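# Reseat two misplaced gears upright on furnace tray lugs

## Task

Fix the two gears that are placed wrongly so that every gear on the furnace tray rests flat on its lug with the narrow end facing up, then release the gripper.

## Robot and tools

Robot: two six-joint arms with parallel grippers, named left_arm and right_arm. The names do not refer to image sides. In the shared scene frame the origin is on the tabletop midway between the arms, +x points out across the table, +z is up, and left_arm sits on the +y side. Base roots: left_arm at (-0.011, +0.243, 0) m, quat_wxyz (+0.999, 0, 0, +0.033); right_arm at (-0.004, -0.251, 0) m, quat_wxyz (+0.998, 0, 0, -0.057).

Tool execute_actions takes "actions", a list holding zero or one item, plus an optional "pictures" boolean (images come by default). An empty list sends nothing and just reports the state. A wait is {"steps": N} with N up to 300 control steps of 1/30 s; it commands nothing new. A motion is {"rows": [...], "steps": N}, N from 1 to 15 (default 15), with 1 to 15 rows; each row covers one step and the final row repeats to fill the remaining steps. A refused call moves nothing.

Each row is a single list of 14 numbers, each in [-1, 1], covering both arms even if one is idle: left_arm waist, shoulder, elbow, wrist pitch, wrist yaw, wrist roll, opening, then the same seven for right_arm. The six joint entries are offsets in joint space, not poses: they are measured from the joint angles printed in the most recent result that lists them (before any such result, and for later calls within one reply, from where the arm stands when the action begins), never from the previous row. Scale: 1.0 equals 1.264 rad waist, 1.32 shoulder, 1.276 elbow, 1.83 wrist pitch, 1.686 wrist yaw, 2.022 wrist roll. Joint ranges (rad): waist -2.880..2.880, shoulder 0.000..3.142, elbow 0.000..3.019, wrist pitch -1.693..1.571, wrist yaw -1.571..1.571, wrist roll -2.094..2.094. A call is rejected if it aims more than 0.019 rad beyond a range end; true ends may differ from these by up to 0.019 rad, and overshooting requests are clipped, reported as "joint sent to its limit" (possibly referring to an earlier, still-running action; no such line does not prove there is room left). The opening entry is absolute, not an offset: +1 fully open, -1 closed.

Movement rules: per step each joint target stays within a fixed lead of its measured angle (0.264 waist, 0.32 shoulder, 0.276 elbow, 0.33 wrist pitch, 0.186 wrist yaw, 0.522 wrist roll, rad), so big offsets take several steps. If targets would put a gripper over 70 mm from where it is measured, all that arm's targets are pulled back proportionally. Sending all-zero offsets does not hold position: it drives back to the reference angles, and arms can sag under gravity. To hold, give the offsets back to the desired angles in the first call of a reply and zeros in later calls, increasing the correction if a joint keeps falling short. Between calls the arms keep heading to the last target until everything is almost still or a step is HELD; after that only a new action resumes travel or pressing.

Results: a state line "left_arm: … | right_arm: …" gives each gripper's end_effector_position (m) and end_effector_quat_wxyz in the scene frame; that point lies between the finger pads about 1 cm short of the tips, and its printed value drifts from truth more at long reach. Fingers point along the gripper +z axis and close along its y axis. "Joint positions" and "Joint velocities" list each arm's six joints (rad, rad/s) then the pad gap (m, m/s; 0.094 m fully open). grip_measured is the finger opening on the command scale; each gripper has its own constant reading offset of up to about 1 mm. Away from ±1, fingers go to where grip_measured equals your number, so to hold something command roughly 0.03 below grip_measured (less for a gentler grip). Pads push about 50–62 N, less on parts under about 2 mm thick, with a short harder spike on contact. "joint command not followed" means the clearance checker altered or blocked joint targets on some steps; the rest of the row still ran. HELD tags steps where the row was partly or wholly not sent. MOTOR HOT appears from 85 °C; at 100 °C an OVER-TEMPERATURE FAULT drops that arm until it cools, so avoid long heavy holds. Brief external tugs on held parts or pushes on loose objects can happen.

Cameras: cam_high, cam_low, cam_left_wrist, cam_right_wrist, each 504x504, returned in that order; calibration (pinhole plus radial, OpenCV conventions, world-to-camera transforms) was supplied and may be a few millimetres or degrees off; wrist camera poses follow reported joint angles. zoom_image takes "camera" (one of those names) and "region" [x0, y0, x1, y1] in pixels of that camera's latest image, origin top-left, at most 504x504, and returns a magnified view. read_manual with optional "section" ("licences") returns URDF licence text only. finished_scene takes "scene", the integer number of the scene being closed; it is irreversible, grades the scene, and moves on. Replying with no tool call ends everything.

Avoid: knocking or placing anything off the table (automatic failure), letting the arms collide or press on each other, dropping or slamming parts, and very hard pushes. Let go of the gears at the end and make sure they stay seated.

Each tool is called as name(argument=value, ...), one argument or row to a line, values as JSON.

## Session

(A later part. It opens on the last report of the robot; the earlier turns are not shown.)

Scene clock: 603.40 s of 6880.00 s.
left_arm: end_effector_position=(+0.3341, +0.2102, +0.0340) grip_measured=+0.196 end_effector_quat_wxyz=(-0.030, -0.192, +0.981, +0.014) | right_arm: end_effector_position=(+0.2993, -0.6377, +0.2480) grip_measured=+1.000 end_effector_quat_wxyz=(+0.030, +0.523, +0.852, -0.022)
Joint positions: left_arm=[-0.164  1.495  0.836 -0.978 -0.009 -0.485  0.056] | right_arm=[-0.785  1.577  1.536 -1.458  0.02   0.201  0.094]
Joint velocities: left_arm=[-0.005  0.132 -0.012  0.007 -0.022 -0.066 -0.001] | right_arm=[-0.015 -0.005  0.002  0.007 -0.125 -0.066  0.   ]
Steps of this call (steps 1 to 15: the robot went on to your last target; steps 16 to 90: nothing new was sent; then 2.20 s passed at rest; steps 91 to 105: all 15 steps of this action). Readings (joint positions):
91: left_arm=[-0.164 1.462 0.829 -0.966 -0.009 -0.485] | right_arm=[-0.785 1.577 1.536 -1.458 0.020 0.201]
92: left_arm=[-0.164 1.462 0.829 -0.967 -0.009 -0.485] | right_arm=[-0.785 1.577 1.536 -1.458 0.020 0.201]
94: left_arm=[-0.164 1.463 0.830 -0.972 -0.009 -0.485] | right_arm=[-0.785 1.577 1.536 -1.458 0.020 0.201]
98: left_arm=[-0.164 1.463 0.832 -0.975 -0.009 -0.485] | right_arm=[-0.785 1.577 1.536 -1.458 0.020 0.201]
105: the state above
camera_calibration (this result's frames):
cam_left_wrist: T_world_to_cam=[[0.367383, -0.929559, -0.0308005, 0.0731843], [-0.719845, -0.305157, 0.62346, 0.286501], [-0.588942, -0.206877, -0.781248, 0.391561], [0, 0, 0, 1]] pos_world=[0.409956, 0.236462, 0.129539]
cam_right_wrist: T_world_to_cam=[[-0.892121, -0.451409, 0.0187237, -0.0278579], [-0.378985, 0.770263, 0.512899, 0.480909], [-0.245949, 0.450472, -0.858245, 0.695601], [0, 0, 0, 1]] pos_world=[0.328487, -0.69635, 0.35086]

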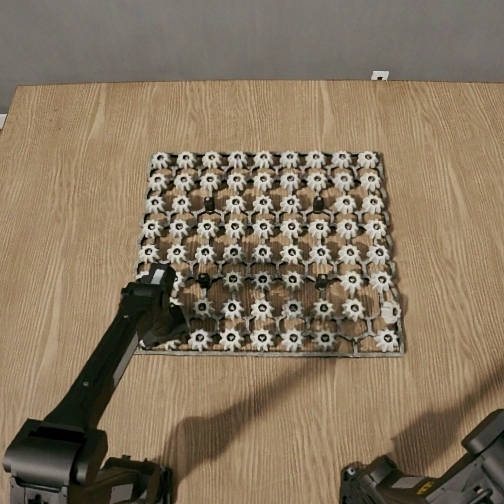

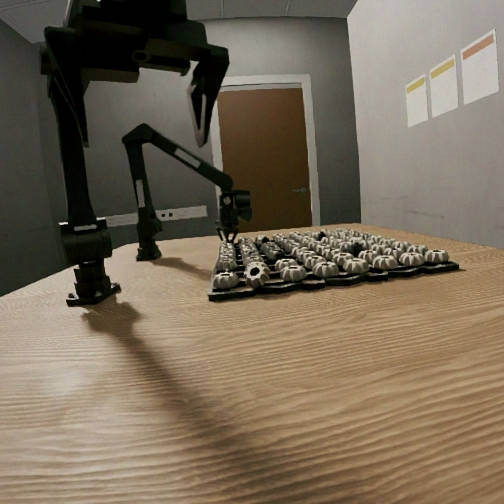

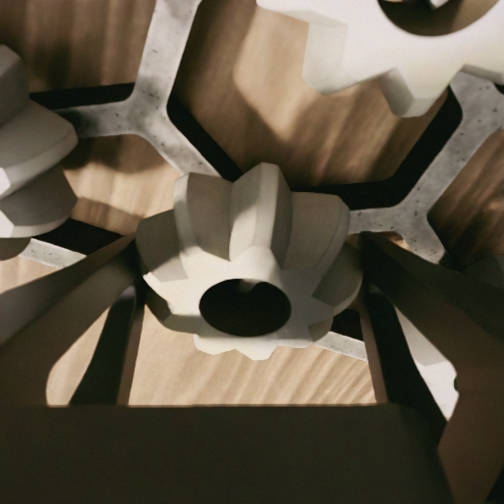

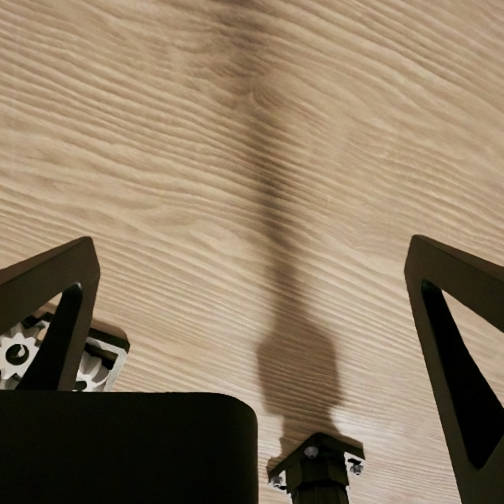

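execute_actions(
  actions=[
    {"rows":[[0,0.008,0.02,0.012,0,0,0.14,0,0,0,0,0,0,1],[0,0.012,0.02,0.016,0,0,0.14,0,0,0,0,0,0,1],[0,0.018,0.02,0.02,0,0,0.14,0,0,0,0,0,0,1]],"steps":12},
  ],
)

Scene clock: 606.20 s of 6880.00 s.
left_arm: end_effector_position=(+0.3357, +0.2101, +0.0296) grip_measured=+0.196 end_effector_quat_wxyz=(-0.032, -0.192, +0.981, +0.014) | right_arm: end_effector_position=(+0.2993, -0.6377, +0.2480) grip_measured=+1.000 end_effector_quat_wxyz=(+0.030, +0.523, +0.852, -0.022)
Joint positions: left_arm=[-0.164  1.509  0.837 -0.967 -0.01  -0.485  0.056] | right_arm=[-0.785  1.577  1.536 -1.458  0.02   0.201  0.094]
Joint velocities: left_arm=[-0.015  0.005  0.007 -0.007  0.007 -0.051  0.001] | right_arm=[-0.005 -0.005 -0.007 -0.007 -0.007  0.037  0.   ]
Steps of this call (steps 1 to 15: the robot went on to your last target; steps 16 to 72: nothing new was sent; steps 73 to 84: all 12 steps of this action). Readings (joint positions):
73: left_arm=[-0.164 1.502 0.837 -0.976 -0.009 -0.485] | right_arm=[-0.785 1.577 1.536 -1.458 0.020 0.201]
74: left_arm=[-0.164 1.502 0.837 -0.972 -0.009 -0.485] | right_arm=[-0.785 1.577 1.536 -1.458 0.020 0.201]
76: left_arm=[-0.164 1.507 0.837 -0.968 -0.009 -0.485] | right_arm=[-0.785 1.577 1.536 -1.458 0.020 0.201]
80: left_arm=[-0.164 1.509 0.837 -0.967 -0.010 -0.485] | right_arm=[-0.785 1.577 1.536 -1.458 0.020 0.201]
84: the state above
camera_calibration (this result's frames):
cam_left_wrist: T_world_to_cam=[[0.367277, -0.929549, -0.0323569, 0.0724845], [-0.718217, -0.305538, 0.625149, 0.289824], [-0.590993, -0.206364, -0.779834, 0.38953], [0, 0, 0, 1]] pos_world=[0.411744, 0.236315, 0.124932]
cam_right_wrist: T_world_to_cam=[[-0.892121, -0.451409, 0.0187237, -0.0278579], [-0.378985, 0.770263, 0.512899, 0.480909], [-0.245949, 0.450472, -0.858245, 0.695601], [0, 0, 0, 1]] pos_world=[0.328487, -0.69635, 0.35086]

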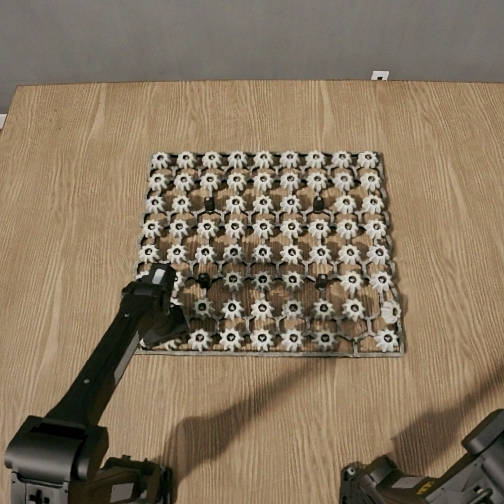

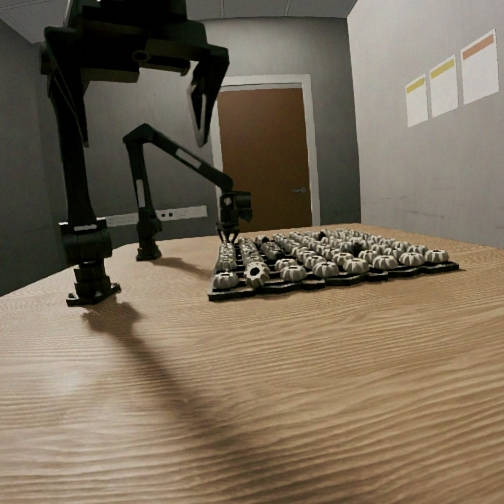

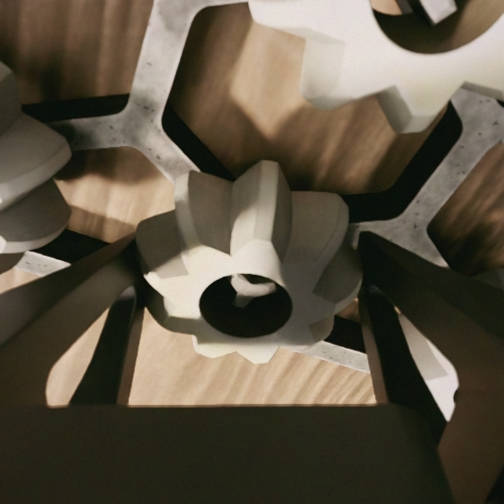

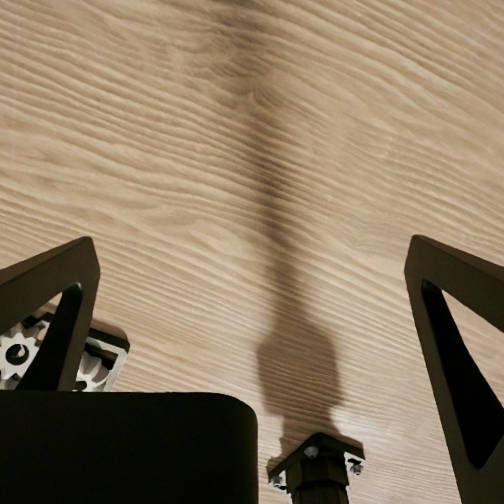

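Lug in bore. Release.

execute_actions(
  actions=[
    {"rows":[[0,0.006,0.02,0,0,0,0.17,0,0,0,0,0,0,1],[0,0.006,0.02,0,0,0,0.19,0,0,0,0,0,0,1],[0,0.006,0.02,0,0,0,0.21,0,0,0,0,0,0,1],[0,0.006,0.02,0,0,0,0.23,0,0,0,0,0,0,1],[0,0.006,0.02,0,0,0,0.25,0,0,0,0,0,0,1],[0,0.006,0.02,0,0,0,0.28,0,0,0,0,0,0,1],[0,0.006,0.02,0,0,0,0.31,0,0,0,0,0,0,1],[0,0.006,0.02,0,0,0,0.35,0,0,0,0,0,0,1],[0,0.006,0.02,0,0,0,0.4,0,0,0,0,0,0,1]],"steps":15},
  ],
)

execute_actions(
  actions=[
    {"rows":[[0,-0.03,0.05,-0.04,0,0,0.4,0,0,0,0,0,0,1],[0,-0.06,0.08,-0.08,0,0,0.4,0,0,0,0,0,0,1],[0,-0.1,0.12,-0.13,0,0.24,0.4,0,0,0,0,0,0,1]],"steps":15},
  ],
)

Scene clock: 611.90 s of 6880.00 s.
left_arm: end_effector_position=(+0.3355, +0.2101, +0.0296) grip_measured=+0.397 end_effector_quat_wxyz=(-0.032, -0.192, +0.981, +0.015) | right_arm: end_effector_position=(+0.2993, -0.6377, +0.2480) grip_measured=+1.000 end_effector_quat_wxyz=(+0.030, +0.523, +0.852, -0.022)
Joint positions: left_arm=[-0.164  1.509  0.837 -0.968 -0.01  -0.485  0.066] | right_arm=[-0.785  1.577  1.536 -1.458  0.02   0.201  0.094]
Joint velocities: left_arm=[-0.015  0.005 -0.007 -0.002  0.037 -0.022 -0.001] | right_arm=[-0.005  0.005 -0.022 -0.017  0.095 -0.066  0.   ]
Steps of this call (steps 1 to 15: the robot went on to your last target; steps 16 to 90: nothing new was sent; then 2.20 s passed at rest; steps 91 to 105: all 15 steps of this action). Readings (joint positions):
91: left_arm=[-0.164 1.509 0.837 -0.968 -0.010 -0.485] | right_arm=[-0.785 1.577 1.536 -1.458 0.020 0.201]
92: left_arm=[-0.164 1.509 0.837 -0.968 -0.010 -0.485] | right_arm=[-0.785 1.577 1.536 -1.458 0.020 0.201]
94: left_arm=[-0.164 1.509 0.837 -0.968 -0.010 -0.485] | right_arm=[-0.785 1.577 1.536 -1.458 0.020 0.201]
98: left_arm=[-0.164 1.509 0.837 -0.968 -0.010 -0.485] | right_arm=[-0.785 1.577 1.536 -1.458 0.020 0.201]
105: the state above
camera_calibration (this result's frames):
cam_left_wrist: T_world_to_cam=[[0.367252, -0.929546, -0.0327048, 0.0725883], [-0.717742, -0.305584, 0.625672, 0.289522], [-0.591585, -0.206306, -0.779401, 0.389608], [0, 0, 0, 1]] pos_world=[0.41163, 0.236326, 0.124889]
cam_right_wrist: T_world_to_cam=[[-0.892121, -0.451409, 0.0187237, -0.0278579], [-0.378985, 0.770263, 0.512899, 0.480909], [-0.245949, 0.450472, -0.858245, 0.695601], [0, 0, 0, 1]] pos_world=[0.328487, -0.69635, 0.35086]

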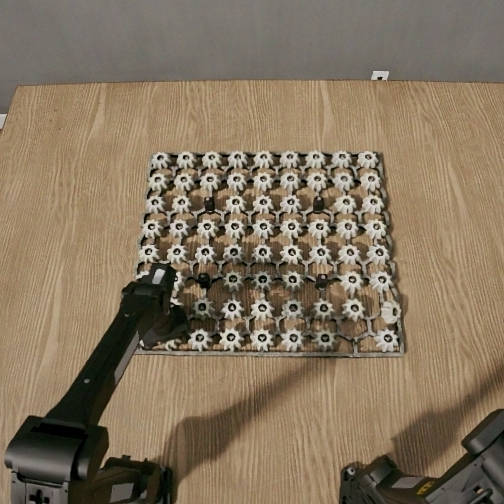

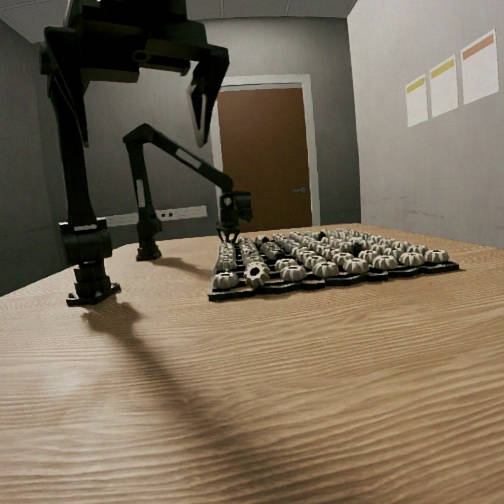

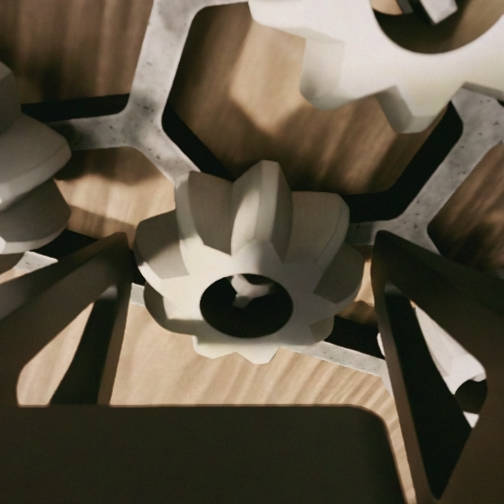

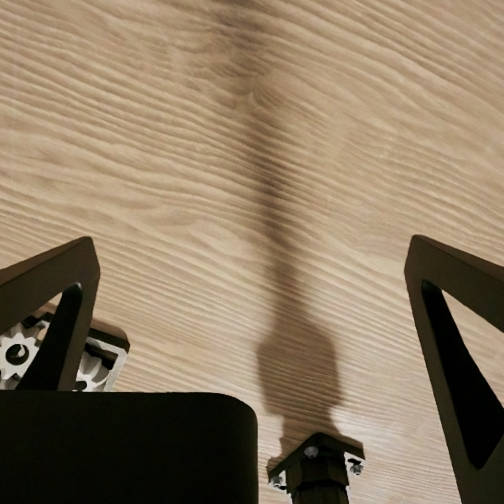

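Scene clock: 612.40 s of 6880.00 s.
left_arm: end_effector_position=(+0.3421, +0.2093, +0.1180) grip_measured=+0.397 end_effector_quat_wxyz=(-0.016, +0.027, +0.999, +0.005) | right_arm: end_effector_position=(+0.2993, -0.6377, +0.2480) grip_measured=+1.000 end_effector_quat_wxyz=(+0.030, +0.523, +0.852, -0.022)
Joint positions: left_arm=[-0.164  1.368  0.961 -1.197 -0.009 -0.044  0.066] | right_arm=[-0.785  1.577  1.536 -1.458  0.02   0.201  0.094]
Joint velocities: left_arm=[ 0.005  0.034  0.007 -0.056 -0.066  0.227 -0.   ] | right_arm=[ 0.005 -0.005  0.012 -0.017 -0.007  0.007  0.   ]
Steps of this call (steps 1 to 15: all 15 steps of this action). Readings (joint positions):
1: left_arm=[-0.164 1.508 0.839 -0.979 -0.010 -0.485] | right_arm=[-0.785 1.577 1.536 -1.458 0.020 0.201]
2: left_arm=[-0.164 1.505 0.846 -1.012 -0.010 -0.485] | right_arm=[-0.785 1.577 1.536 -1.458 0.020 0.201]
4: left_arm=[-0.164 1.482 0.869 -1.100 -0.009 -0.366] | right_arm=[-0.785 1.577 1.536 -1.458 0.020 0.201]
8: left_arm=[-0.164 1.403 0.926 -1.185 -0.009 -0.163] | right_arm=[-0.785 1.577 1.536 -1.458 0.020 0.201]
15: the state above
camera_calibration (this result's frames):
cam_left_wrist: T_world_to_cam=[[-0.0636722, -0.997969, -0.00202862, 0.23038], [-0.793135, 0.0493695, 0.607041, 0.19244], [-0.605708, 0.0402606, -0.794668, 0.417239], [0, 0, 0, 1]] pos_world=[0.420024, 0.203613, 0.215215]
cam_right_wrist: T_world_to_cam=[[-0.892121, -0.451409, 0.0187237, -0.0278579], [-0.378985, 0.770263, 0.512899, 0.480909], [-0.245949, 0.450472, -0.858245, 0.695601], [0, 0, 0, 1]] pos_world=[0.328487, -0.69635, 0.35086]

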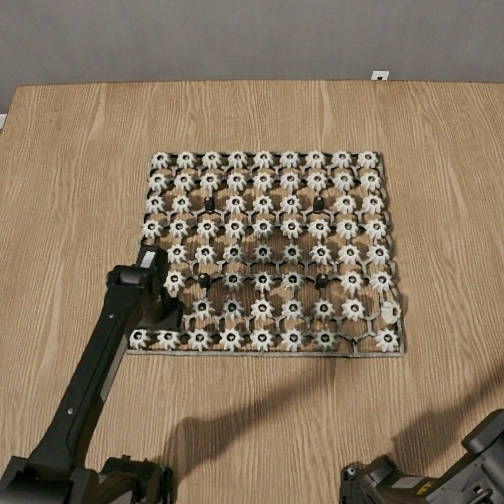

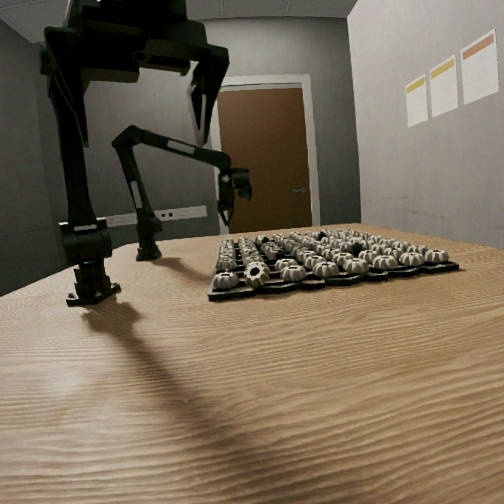

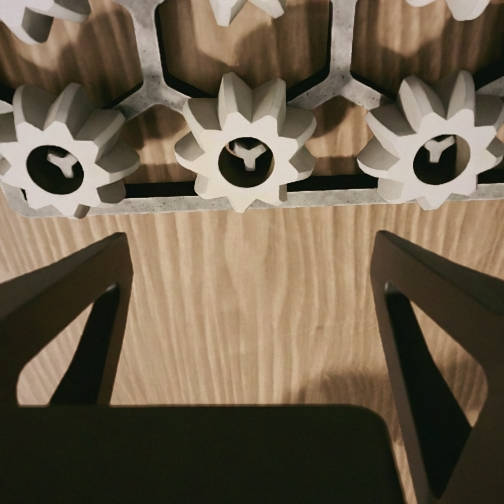

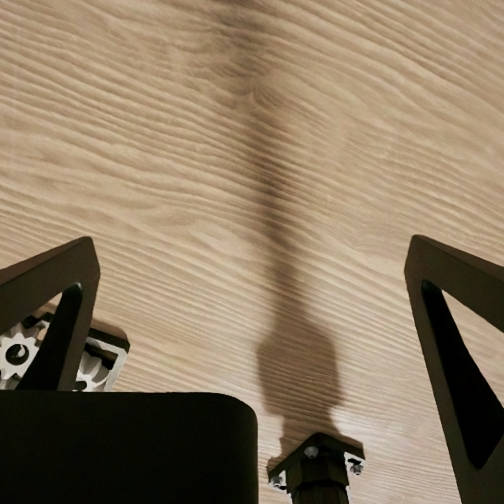

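Gear A seated. Now B.

zoom_image(
  camera="cam_high",
  region=[300,250,440,370],
)

zoom_image(
  camera="cam_low",
  region=[200,230,340,310],
)

Region (300, 250, 440, 370) of cam_high's 504x504 image, scaled by 3.600, with more detail than that image has; it fills the top 432 rows of this view, and the rest is white.

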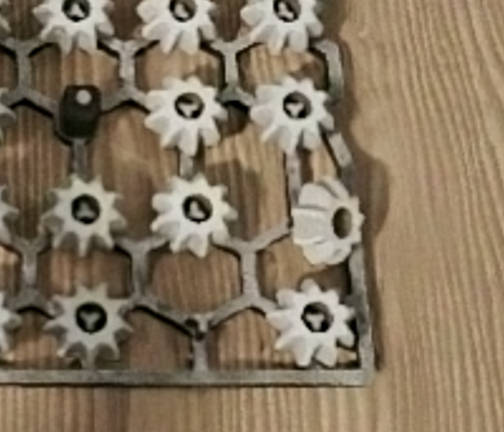

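Region (200, 230, 340, 310) of cam_low's 504x504 image, scaled by 3.600, with more detail than that image has; it fills the top 288 rows of this view, and the rest is white.

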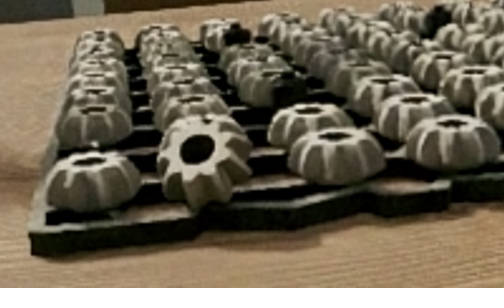

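execute_actions(
  actions=[
    {"rows":[[0.5,-0.05,0.05,0,0,0,0.4,0.653,-0.117,-0.38,0.139,0,-0.1,0.6]],"steps":15},
  ],
)

execute_actions(
  actions=[
    {"steps":90},
  ],
)

Scene clock: 630.10 s of 6880.00 s.
left_arm: end_effector_position=(+0.2883, +0.4391, +0.1351) grip_measured=+0.397 end_effector_quat_wxyz=(+0.006, -0.299, +0.954, +0.008) | right_arm: end_effector_position=(+0.3749, -0.3611, +0.1381) grip_measured=+0.602 end_effector_quat_wxyz=(-0.007, +0.162, +0.987, -0.011)
Joint positions: left_arm=[ 0.509  1.326  0.969 -1.197 -0.013 -0.03   0.066] | right_arm=[-0.159  1.436  1.086 -1.232  0.024  0.053  0.075]
Joint velocities: left_arm=[-0.034 -0.093  0.007 -0.007  0.022 -0.007  0.   ] | right_arm=[ 1.792  0.005 -0.222  0.115  0.037 -0.198  0.001]
Steps of this call (steps 1 to 30: the robot went on to your last target; steps 31 to 90: nothing new was sent; then 14.20 s passed at rest; steps 91 to 105: all 15 steps of this action). Readings (joint positions):
91: left_arm=[-0.152 1.368 0.961 -1.197 -0.003 -0.013] | right_arm=[-0.777 1.570 1.519 -1.432 0.024 0.188]
92: left_arm=[-0.123 1.365 0.961 -1.197 -0.001 -0.013] | right_arm=[-0.763 1.550 1.480 -1.386 0.027 0.173]
94: left_arm=[-0.024 1.356 0.961 -1.197 -0.001 -0.015] | right_arm=[-0.703 1.508 1.392 -1.331 0.027 0.145]
98: left_arm=[0.223 1.341 0.961 -1.197 -0.002 -0.019] | right_arm=[-0.536 1.449 1.236 -1.276 0.026 0.105]
105: the state above
camera_calibration (this result's frames):
cam_left_wrist: T_world_to_cam=[[0.561634, -0.827372, -0.00475423, 0.201532], [-0.680226, -0.465005, 0.566624, 0.326779], [-0.471019, -0.315001, -0.823963, 0.510115], [0, 0, 0, 1]] pos_world=[0.34937, 0.479382, 0.236113]
cam_right_wrist: T_world_to_cam=[[-0.319668, -0.946765, 0.0380636, -0.229716], [-0.761828, 0.280697, 0.583804, 0.309822], [-0.563409, 0.157626, -0.811002, 0.501998], [0, 0, 0, 1]] pos_world=[0.445428, -0.383581, 0.23499]

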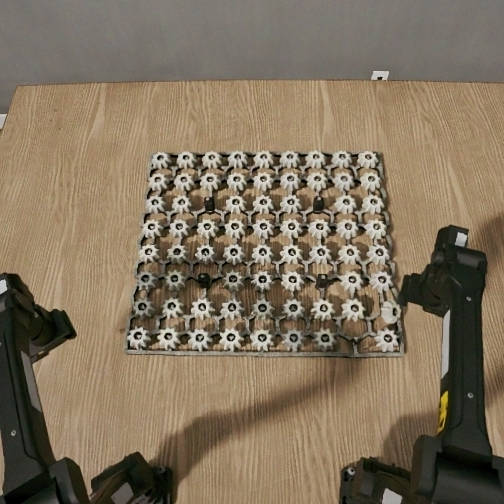

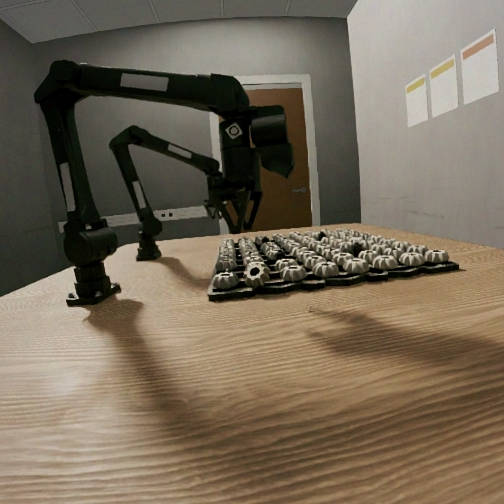

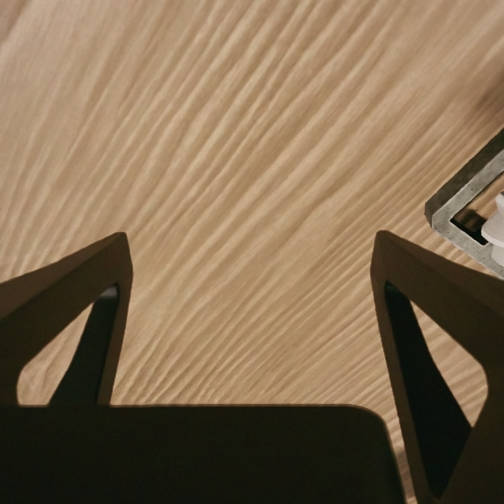

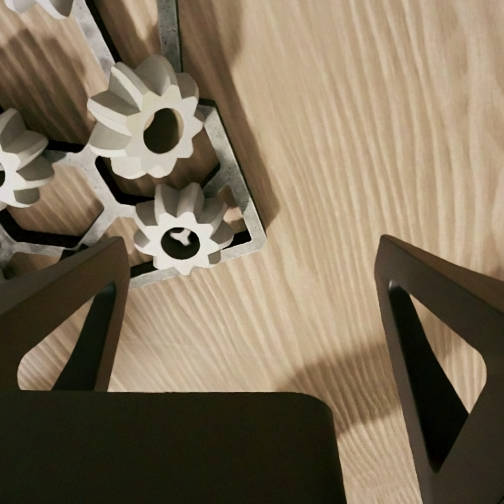

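Scene clock: 633.10 s of 6880.00 s.
left_arm: end_effector_position=(+0.2962, +0.4264, +0.1376) grip_measured=+0.397 end_effector_quat_wxyz=(+0.010, -0.279, +0.960, +0.008) | right_arm: end_effector_position=(+0.3853, -0.2837, +0.1338) grip_measured=+0.601 end_effector_quat_wxyz=(-0.004, +0.042, +0.999, -0.010)
Joint positions: left_arm=[ 0.468  1.318  0.969 -1.197 -0.011 -0.031  0.066] | right_arm=[ 0.038  1.427  1.064 -1.215  0.019  0.009  0.075]
Joint velocities: left_arm=[-0.015 -0.005  0.002 -0.002  0.037 -0.007 -0.   ] | right_arm=[ 0.005 -0.005 -0.007 -0.002 -0.037  0.066 -0.   ]
Steps of this call (steps 1 to 30: the robot went on to your last target; steps 31 to 90: nothing new was sent). Readings (joint positions):
1: left_arm=[0.504 1.323 0.969 -1.197 -0.013 -0.031] | right_arm=[-0.098 1.436 1.079 -1.228 0.024 0.046]
2: left_arm=[0.496 1.321 0.969 -1.197 -0.013 -0.031] | right_arm=[-0.038 1.436 1.074 -1.222 0.022 0.039]
4: left_arm=[0.479 1.319 0.969 -1.197 -0.012 -0.031] | right_arm=[0.055 1.436 1.069 -1.216 0.016 0.026]
8: left_arm=[0.468 1.318 0.969 -1.197 -0.011 -0.031] | right_arm=[0.082 1.432 1.064 -1.215 0.015 0.013]
90: the state above
All arms were judged still, so your last target was given up. Only a new action makes them travel on or press farther. Fingers that are still opening or closing keep moving.
camera_calibration (this result's frames):
cam_left_wrist: T_world_to_cam=[[0.527724, -0.849412, -0.00268145, 0.205779], [-0.702736, -0.438365, 0.560356, 0.320971], [-0.477148, -0.293829, -0.828248, 0.505323], [0, 0, 0, 1]] pos_world=[0.358077, 0.463972, 0.239227]
cam_right_wrist: T_world_to_cam=[[-0.0842115, -0.995916, 0.0325683, -0.256832], [-0.809552, 0.0874366, 0.5805, 0.262505], [-0.580977, 0.022519, -0.813608, 0.460989], [0, 0, 0, 1]] pos_world=[0.458707, -0.289117, 0.231045]

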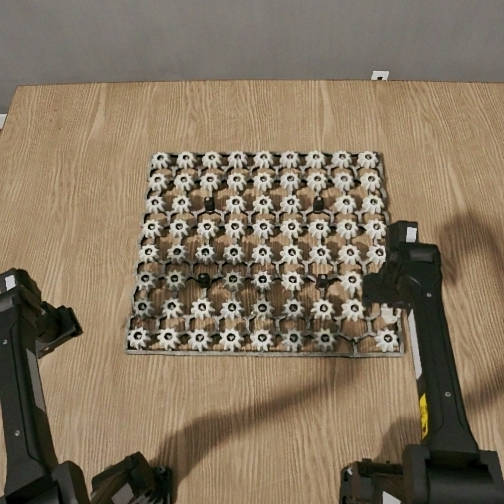

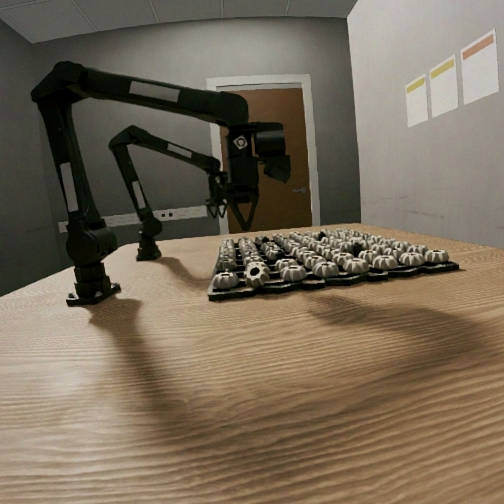

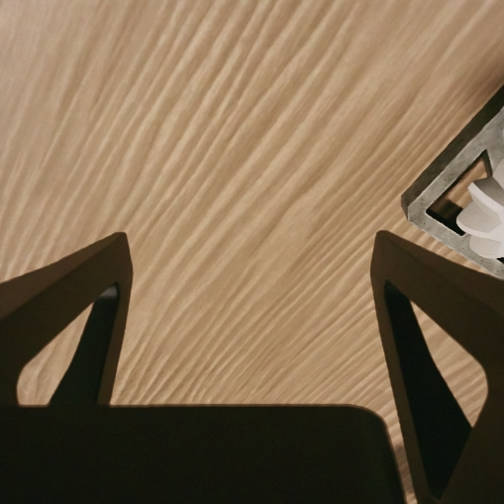

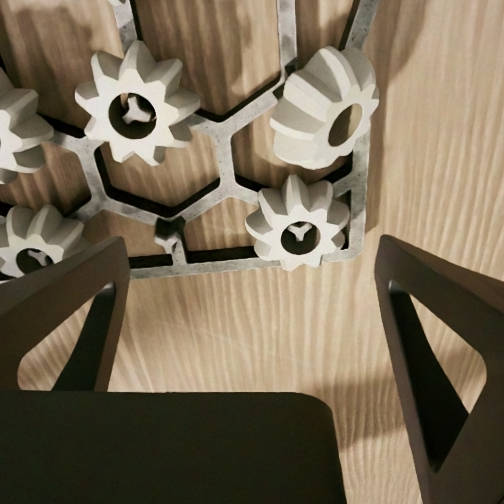

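execute_actions(
  actions=[
    {"rows":[[0,0,0.02,0,0,0,0.4,-0.08,0.03,0,0.03,0,0.29,0.5],[0,0,0.02,0,0,0,0.4,-0.08,0.03,0,0.03,0,0.29,0.5],[0,0,0.02,0,0,0,0.4,-0.08,0.03,0,0.03,0,0.29,0.5],[0,0,0.02,0,0,0,0.4,-0.08,0.03,0,0.03,0,0.29,0.5],[0,0,0.02,0,0,0,0.4,-0.08,0.03,0,0.03,0,0.29,0.5],[0,0,0.02,0,0,0,0.4,-0.08,0.03,0,0.03,0,0.29,0.5],[0,0,0.02,0,0,0,0.4,-0.08,0.06,-0.01,0.06,0,0.29,0.5],[0,0,0.02,0,0,0,0.4,-0.08,0.09,-0.02,0.078,0,0.29,0.5]],"steps":15},
  ],
)

execute_actions(
  actions=[
    {"steps":45},
  ],
)

Scene clock: 657.80 s of 6880.00 s.
left_arm: end_effector_position=(+0.2962, +0.4264, +0.1376) grip_measured=+0.397 end_effector_quat_wxyz=(+0.010, -0.279, +0.960, +0.008) | right_arm: end_effector_position=(+0.4018, -0.3298, +0.0820) grip_measured=+0.501 end_effector_quat_wxyz=(-0.004, +0.365, +0.931, -0.011)
Joint positions: left_arm=[ 0.468  1.318  0.969 -1.197 -0.011 -0.031  0.066] | right_arm=[-0.07   1.547  1.048 -1.084  0.02   0.564  0.071]
Joint velocities: left_arm=[-0.015 -0.015  0.017  0.007 -0.037 -0.081 -0.001] | right_arm=[ 0.005  0.103 -0.11  -0.002 -0.037  0.125 -0.   ]
Steps of this call (steps 1 to 90: nothing new was sent; then 21.20 s passed at rest; steps 91 to 105: all 15 steps of this action). Readings (joint positions):
91: left_arm=[0.468 1.318 0.969 -1.197 -0.011 -0.031] | right_arm=[0.032 1.428 1.064 -1.209 0.017 0.081]
92: left_arm=[0.468 1.318 0.969 -1.197 -0.011 -0.031] | right_arm=[0.019 1.431 1.064 -1.197 0.015 0.178]
94: left_arm=[0.468 1.318 0.969 -1.197 -0.011 -0.031] | right_arm=[-0.025 1.439 1.064 -1.179 0.016 0.326]
98: left_arm=[0.468 1.318 0.969 -1.197 -0.011 -0.031] | right_arm=[-0.077 1.463 1.063 -1.144 0.020 0.481]
105: the state above
camera_calibration (this result's frames):
cam_left_wrist: T_world_to_cam=[[0.527724, -0.849412, -0.00268145, 0.205779], [-0.702736, -0.438365, 0.560356, 0.320971], [-0.477148, -0.293829, -0.828248, 0.505323], [0, 0, 0, 1]] pos_world=[0.358077, 0.463972, 0.239227]
cam_right_wrist: T_world_to_cam=[[-0.679289, -0.732932, 0.0371066, 0.0257534], [-0.585111, 0.57142, 0.575434, 0.379815], [-0.442958, 0.369175, -0.817006, 0.488584], [0, 0, 0, 1]] pos_world=[0.45615, -0.378531, 0.179662]

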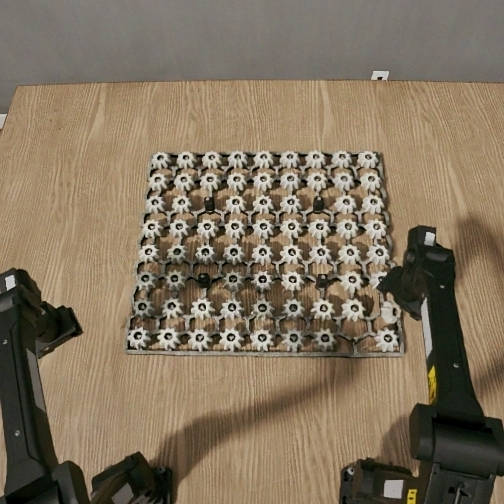

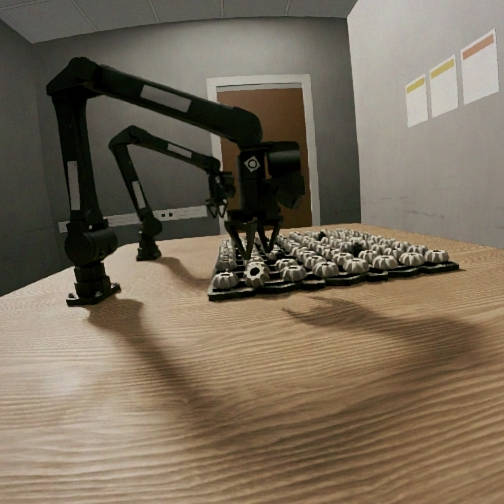

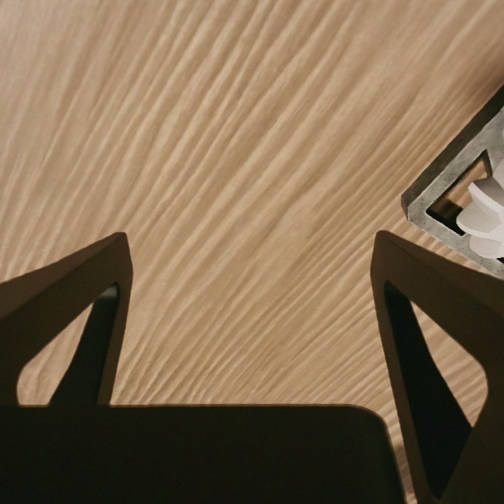

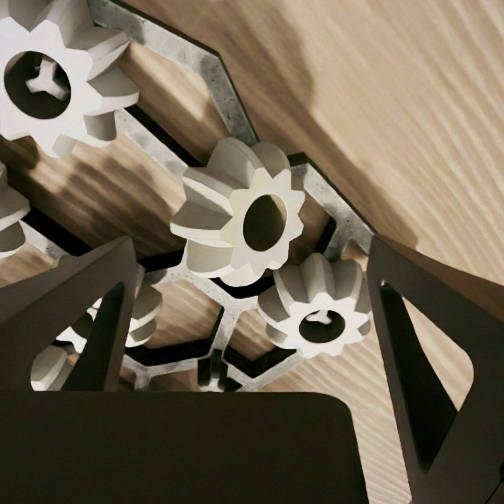

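Scene clock: 659.30 s of 6880.00 s.
left_arm: end_effector_position=(+0.2962, +0.4264, +0.1376) grip_measured=+0.397 end_effector_quat_wxyz=(+0.010, -0.279, +0.960, +0.008) | right_arm: end_effector_position=(+0.4000, -0.3293, +0.0799) grip_measured=+0.501 end_effector_quat_wxyz=(-0.007, +0.375, +0.927, -0.012)
Joint positions: left_arm=[ 0.468  1.318  0.969 -1.197 -0.011 -0.031  0.066] | right_arm=[-0.07   1.549  1.043 -1.084  0.02   0.585  0.071]
Joint velocities: left_arm=[ 0.005 -0.005  0.017  0.017  0.037  0.081 -0.   ] | right_arm=[-0.005 -0.015 -0.002 -0.002  0.081 -0.022 -0.   ]
Steps of this call (steps 1 to 30: the robot went on to your last target; steps 31 to 45: nothing new was sent). Readings (joint positions):
1: left_arm=[0.468 1.318 0.969 -1.197 -0.011 -0.031] | right_arm=[-0.070 1.550 1.045 -1.084 0.020 0.568]
2: left_arm=[0.468 1.318 0.969 -1.197 -0.011 -0.031] | right_arm=[-0.070 1.550 1.043 -1.084 0.020 0.572]
4: left_arm=[0.468 1.318 0.969 -1.197 -0.011 -0.031] | right_arm=[-0.070 1.549 1.043 -1.084 0.020 0.577]
8: left_arm=[0.468 1.318 0.969 -1.197 -0.011 -0.031] | right_arm=[-0.070 1.549 1.043 -1.084 0.020 0.582]
45: the state above
All arms were judged still, so your last target was given up. Only a new action makes them travel on or press farther. Fingers that are still opening or closing keep moving.
camera_calibration (this result's frames):
cam_left_wrist: T_world_to_cam=[[0.527724, -0.849412, -0.00268145, 0.205779], [-0.702736, -0.438365, 0.560356, 0.320971], [-0.477148, -0.293829, -0.828248, 0.505323], [0, 0, 0, 1]] pos_world=[0.358077, 0.463972, 0.239227]
cam_right_wrist: T_world_to_cam=[[-0.694597, -0.718283, 0.0400562, 0.0356853], [-0.569961, 0.583432, 0.578577, 0.377344], [-0.438952, 0.379048, -0.814644, 0.487342], [0, 0, 0, 1]] pos_world=[0.453778, -0.379248, 0.177258]

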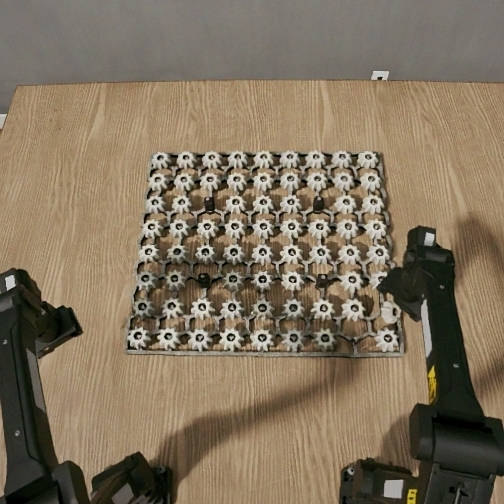

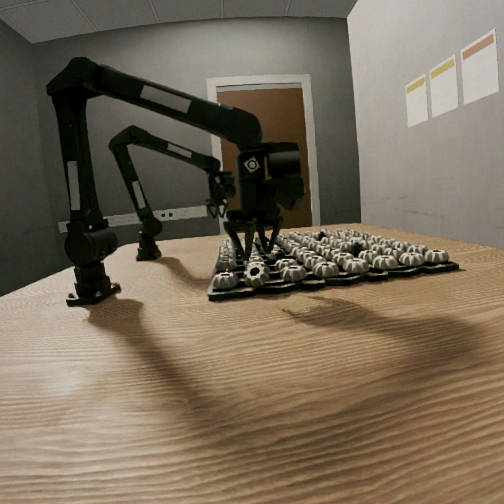

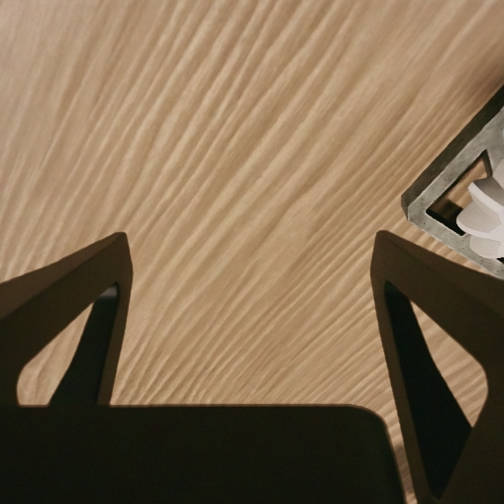

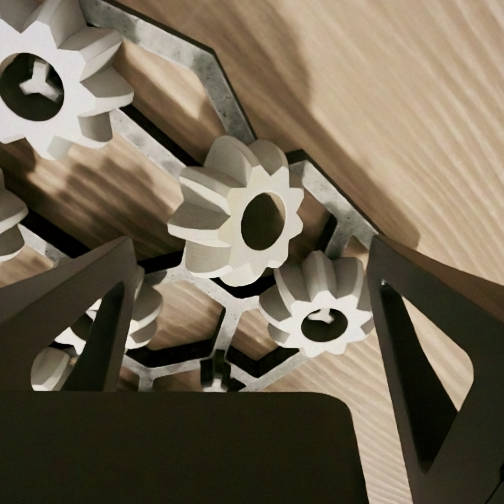

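execute_actions(
  actions=[],
)

Scene clock: 676.33 s of 6880.00 s.
left_arm: end_effector_position=(+0.2962, +0.4264, +0.1376) grip_measured=+0.397 end_effector_quat_wxyz=(+0.010, -0.279, +0.960, +0.008) | right_arm: end_effector_position=(+0.4000, -0.3293, +0.0799) grip_measured=+0.501 end_effector_quat_wxyz=(-0.007, +0.375, +0.927, -0.012)
Joint positions: left_arm=[ 0.468  1.318  0.969 -1.197 -0.011 -0.031  0.066] | right_arm=[-0.07   1.549  1.043 -1.084  0.02   0.585  0.071]
Joint velocities: left_arm=[-0.005 -0.005  0.012 -0.012 -0.022  0.022  0.   ] | right_arm=[-0.005 -0.005 -0.012  0.007  0.022 -0.007  0.   ]
Steps of this call (steps 1 to 90: nothing new was sent; then 14.03 s passed at rest). Readings (joint positions):
1: left_arm=[0.468 1.318 0.969 -1.197 -0.011 -0.031] | right_arm=[-0.070 1.549 1.043 -1.084 0.020 0.585]
2: left_arm=[0.468 1.318 0.969 -1.197 -0.011 -0.031] | right_arm=[-0.070 1.549 1.043 -1.084 0.020 0.585]
4: left_arm=[0.468 1.318 0.969 -1.197 -0.011 -0.031] | right_arm=[-0.070 1.549 1.043 -1.084 0.020 0.585]
8: left_arm=[0.468 1.318 0.969 -1.197 -0.011 -0.031] | right_arm=[-0.070 1.549 1.043 -1.084 0.020 0.585]
90: the state above
camera_calibration (this result's frames):
cam_left_wrist: T_world_to_cam=[[0.527724, -0.849412, -0.00268145, 0.205779], [-0.702736, -0.438365, 0.560356, 0.320971], [-0.477148, -0.293829, -0.828248, 0.505323], [0, 0, 0, 1]] pos_world=[0.358077, 0.463972, 0.239227]
cam_right_wrist: T_world_to_cam=[[-0.694597, -0.718283, 0.0400562, 0.0356853], [-0.569961, 0.583432, 0.578577, 0.377344], [-0.438952, 0.379048, -0.814644, 0.487342], [0, 0, 0, 1]] pos_world=[0.453778, -0.379248, 0.177258]

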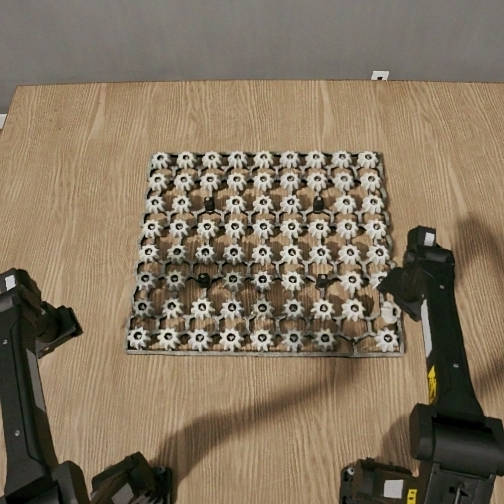

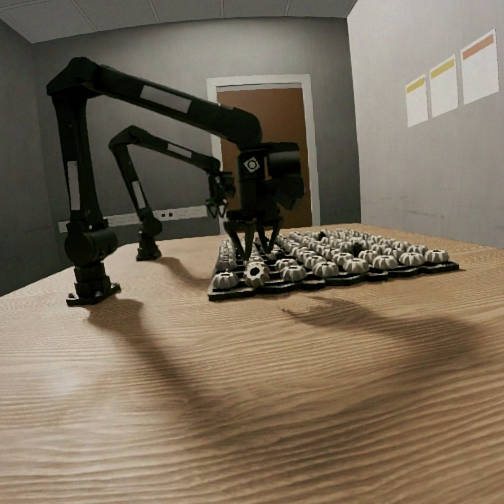

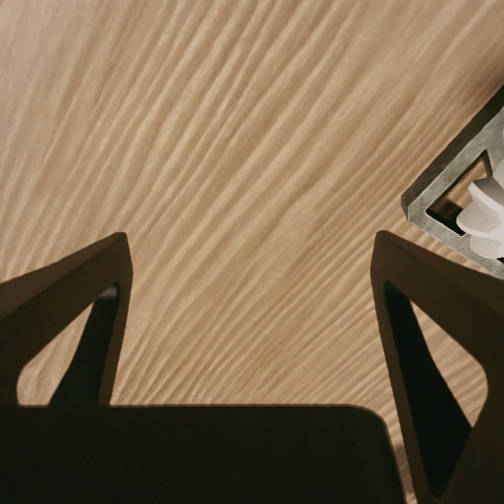

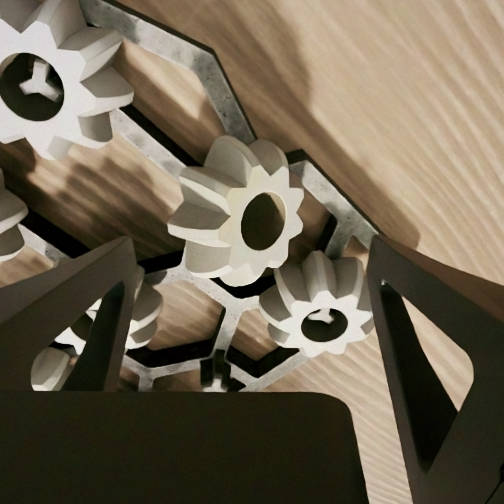

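execute_actions(
  actions=[
    {"rows":[[0,0,0.015,0,0,0,0.4,0.024,-0.024,-0.02,0,0,-0.4,0.5],[0,0,0.015,0,0,0,0.4,0.024,-0.024,-0.02,0,0,-0.77,0.5]],"steps":15},
  ],
)

execute_actions(
  actions=[
    {"steps":30},
  ],
)

Scene clock: 684.63 s of 6880.00 s.
left_arm: end_effector_position=(+0.2962, +0.4264, +0.1376) grip_measured=+0.397 end_effector_quat_wxyz=(+0.010, -0.279, +0.960, +0.008) | right_arm: end_effector_position=(+0.3974, -0.3175, +0.0877) grip_measured=+0.501 end_effector_quat_wxyz=(-0.005, -0.296, +0.955, -0.009)
Joint positions: left_arm=[ 0.468  1.318  0.969 -1.197 -0.011 -0.031  0.066] | right_arm=[-0.042  1.516  1.029 -1.084  0.02  -0.757  0.071]
Joint velocities: left_arm=[-0.005 -0.005 -0.007  0.002 -0.066  0.007 -0.   ] | right_arm=[ 0.005 -0.005 -0.012 -0.002 -0.022 -1.37  -0.   ]
Steps of this call (steps 1 to 90: nothing new was sent; then 4.80 s passed at rest; steps 91 to 105: all 15 steps of this action). Readings (joint positions):
91: left_arm=[0.468 1.318 0.969 -1.197 -0.011 -0.031] | right_arm=[-0.069 1.547 1.042 -1.084 0.020 0.512]
92: left_arm=[0.468 1.318 0.969 -1.197 -0.011 -0.031] | right_arm=[-0.066 1.543 1.039 -1.084 0.020 0.413]
94: left_arm=[0.468 1.318 0.969 -1.197 -0.011 -0.031] | right_arm=[-0.056 1.532 1.031 -1.084 0.020 0.218]
98: left_arm=[0.468 1.318 0.969 -1.197 -0.011 -0.031] | right_arm=[-0.043 1.518 1.029 -1.084 0.020 -0.172]
105: the state above
camera_calibration (this result's frames):
cam_left_wrist: T_world_to_cam=[[0.527724, -0.849412, -0.00268145, 0.205779], [-0.702736, -0.438365, 0.560356, 0.320971], [-0.477148, -0.293829, -0.828248, 0.505323], [0, 0, 0, 1]] pos_world=[0.358077, 0.463972, 0.239227]
cam_right_wrist: T_world_to_cam=[[0.565756, -0.824096, 0.0280323, -0.491359], [-0.67669, -0.444596, 0.586878, 0.0796732], [-0.471181, -0.350999, -0.80919, 0.26864], [0, 0, 0, 1]] pos_world=[0.458482, -0.275213, 0.184396]

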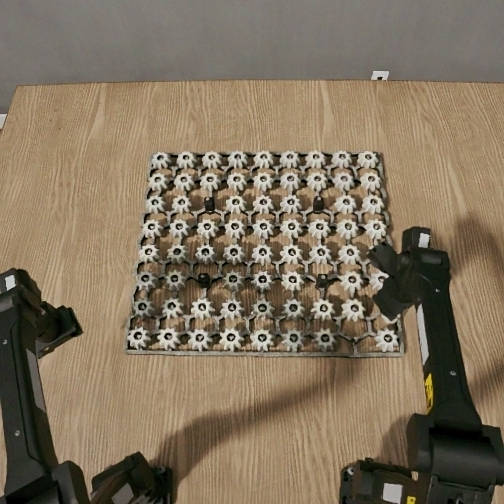

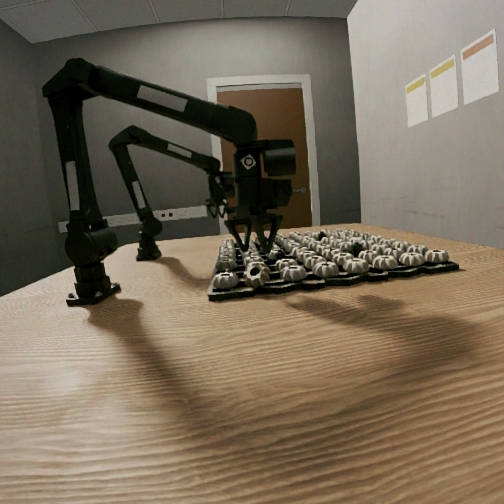

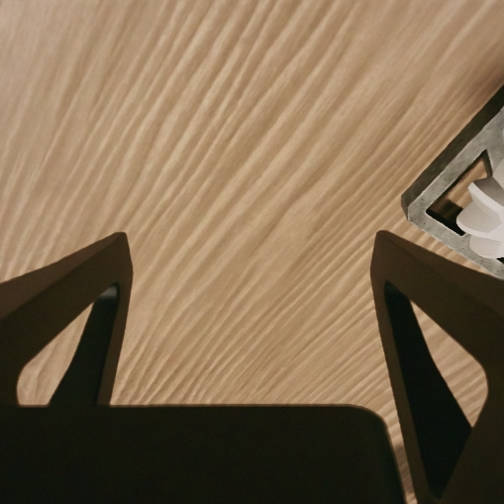

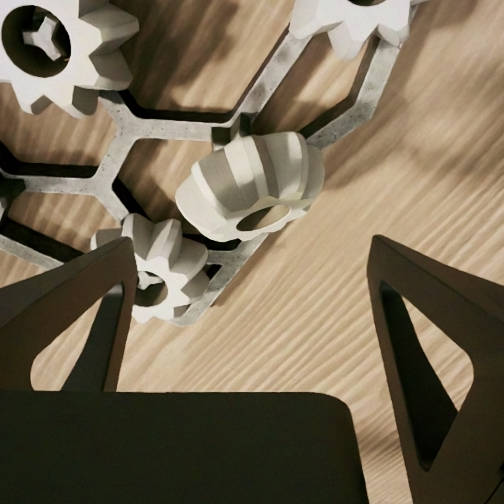

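Scene clock: 685.63 s of 6880.00 s.
left_arm: end_effector_position=(+0.2962, +0.4264, +0.1376) grip_measured=+0.397 end_effector_quat_wxyz=(+0.010, -0.279, +0.960, +0.008) | right_arm: end_effector_position=(+0.3974, -0.3175, +0.0877) grip_measured=+0.501 end_effector_quat_wxyz=(-0.005, -0.392, +0.920, -0.009)
Joint positions: left_arm=[ 0.468  1.318  0.969 -1.197 -0.011 -0.031  0.066] | right_arm=[-0.042  1.516  1.029 -1.084  0.02  -0.962  0.071]
Joint velocities: left_arm=[-0.005 -0.005 -0.022 -0.002  0.022  0.037 -0.   ] | right_arm=[-0.005  0.005  0.002 -0.012 -0.051  0.022  0.001]
Steps of this call (steps 1 to 30: the robot went on to your last target). Readings (joint positions):
1: left_arm=[0.468 1.318 0.969 -1.197 -0.011 -0.031] | right_arm=[-0.042 1.516 1.029 -1.084 0.020 -0.799]
2: left_arm=[0.468 1.318 0.969 -1.197 -0.011 -0.031] | right_arm=[-0.042 1.516 1.029 -1.084 0.020 -0.831]
4: left_arm=[0.468 1.318 0.969 -1.197 -0.011 -0.031] | right_arm=[-0.042 1.516 1.029 -1.084 0.020 -0.879]
8: left_arm=[0.468 1.318 0.969 -1.197 -0.011 -0.031] | right_arm=[-0.042 1.516 1.029 -1.084 0.020 -0.928]
30: the state above
All arms were judged still, so your last target was given up. Only a new action makes them travel on or press farther. Fingers that are still opening or closing keep moving.
camera_calibration (this result's frames):
cam_left_wrist: T_world_to_cam=[[0.527724, -0.849412, -0.00268145, 0.205779], [-0.702736, -0.438365, 0.560356, 0.320971], [-0.477148, -0.293829, -0.828248, 0.505323], [0, 0, 0, 1]] pos_world=[0.358077, 0.463972, 0.239227]
cam_right_wrist: T_world_to_cam=[[0.721119, -0.692365, 0.0248668, -0.510987], [-0.57011, -0.572629, 0.589127, -0.00353191], [-0.393651, -0.439008, -0.807658, 0.209751], [0, 0, 0, 1]] pos_world=[0.449038, -0.263729, 0.184194]

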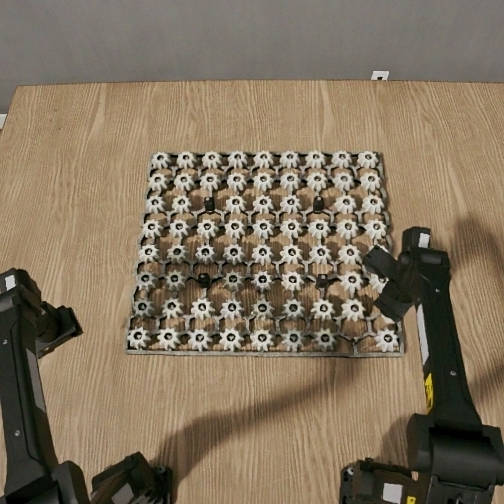

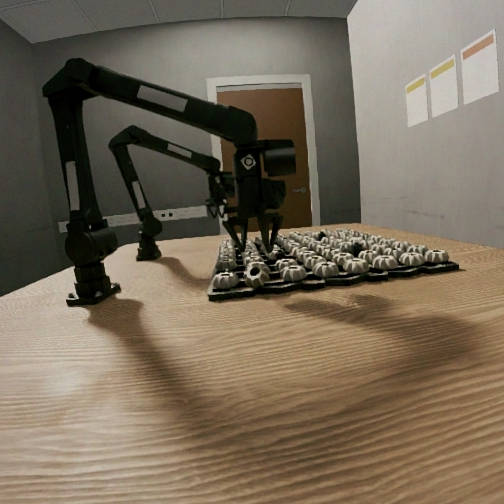

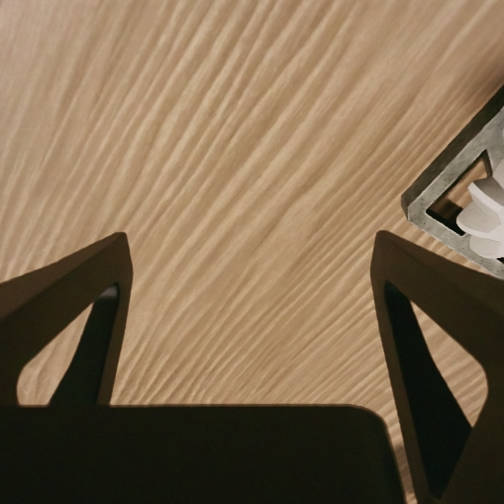

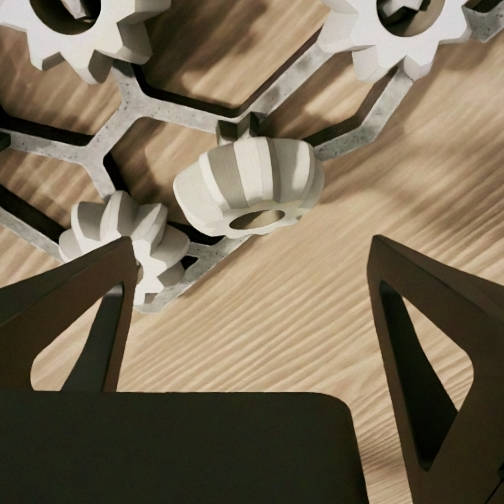

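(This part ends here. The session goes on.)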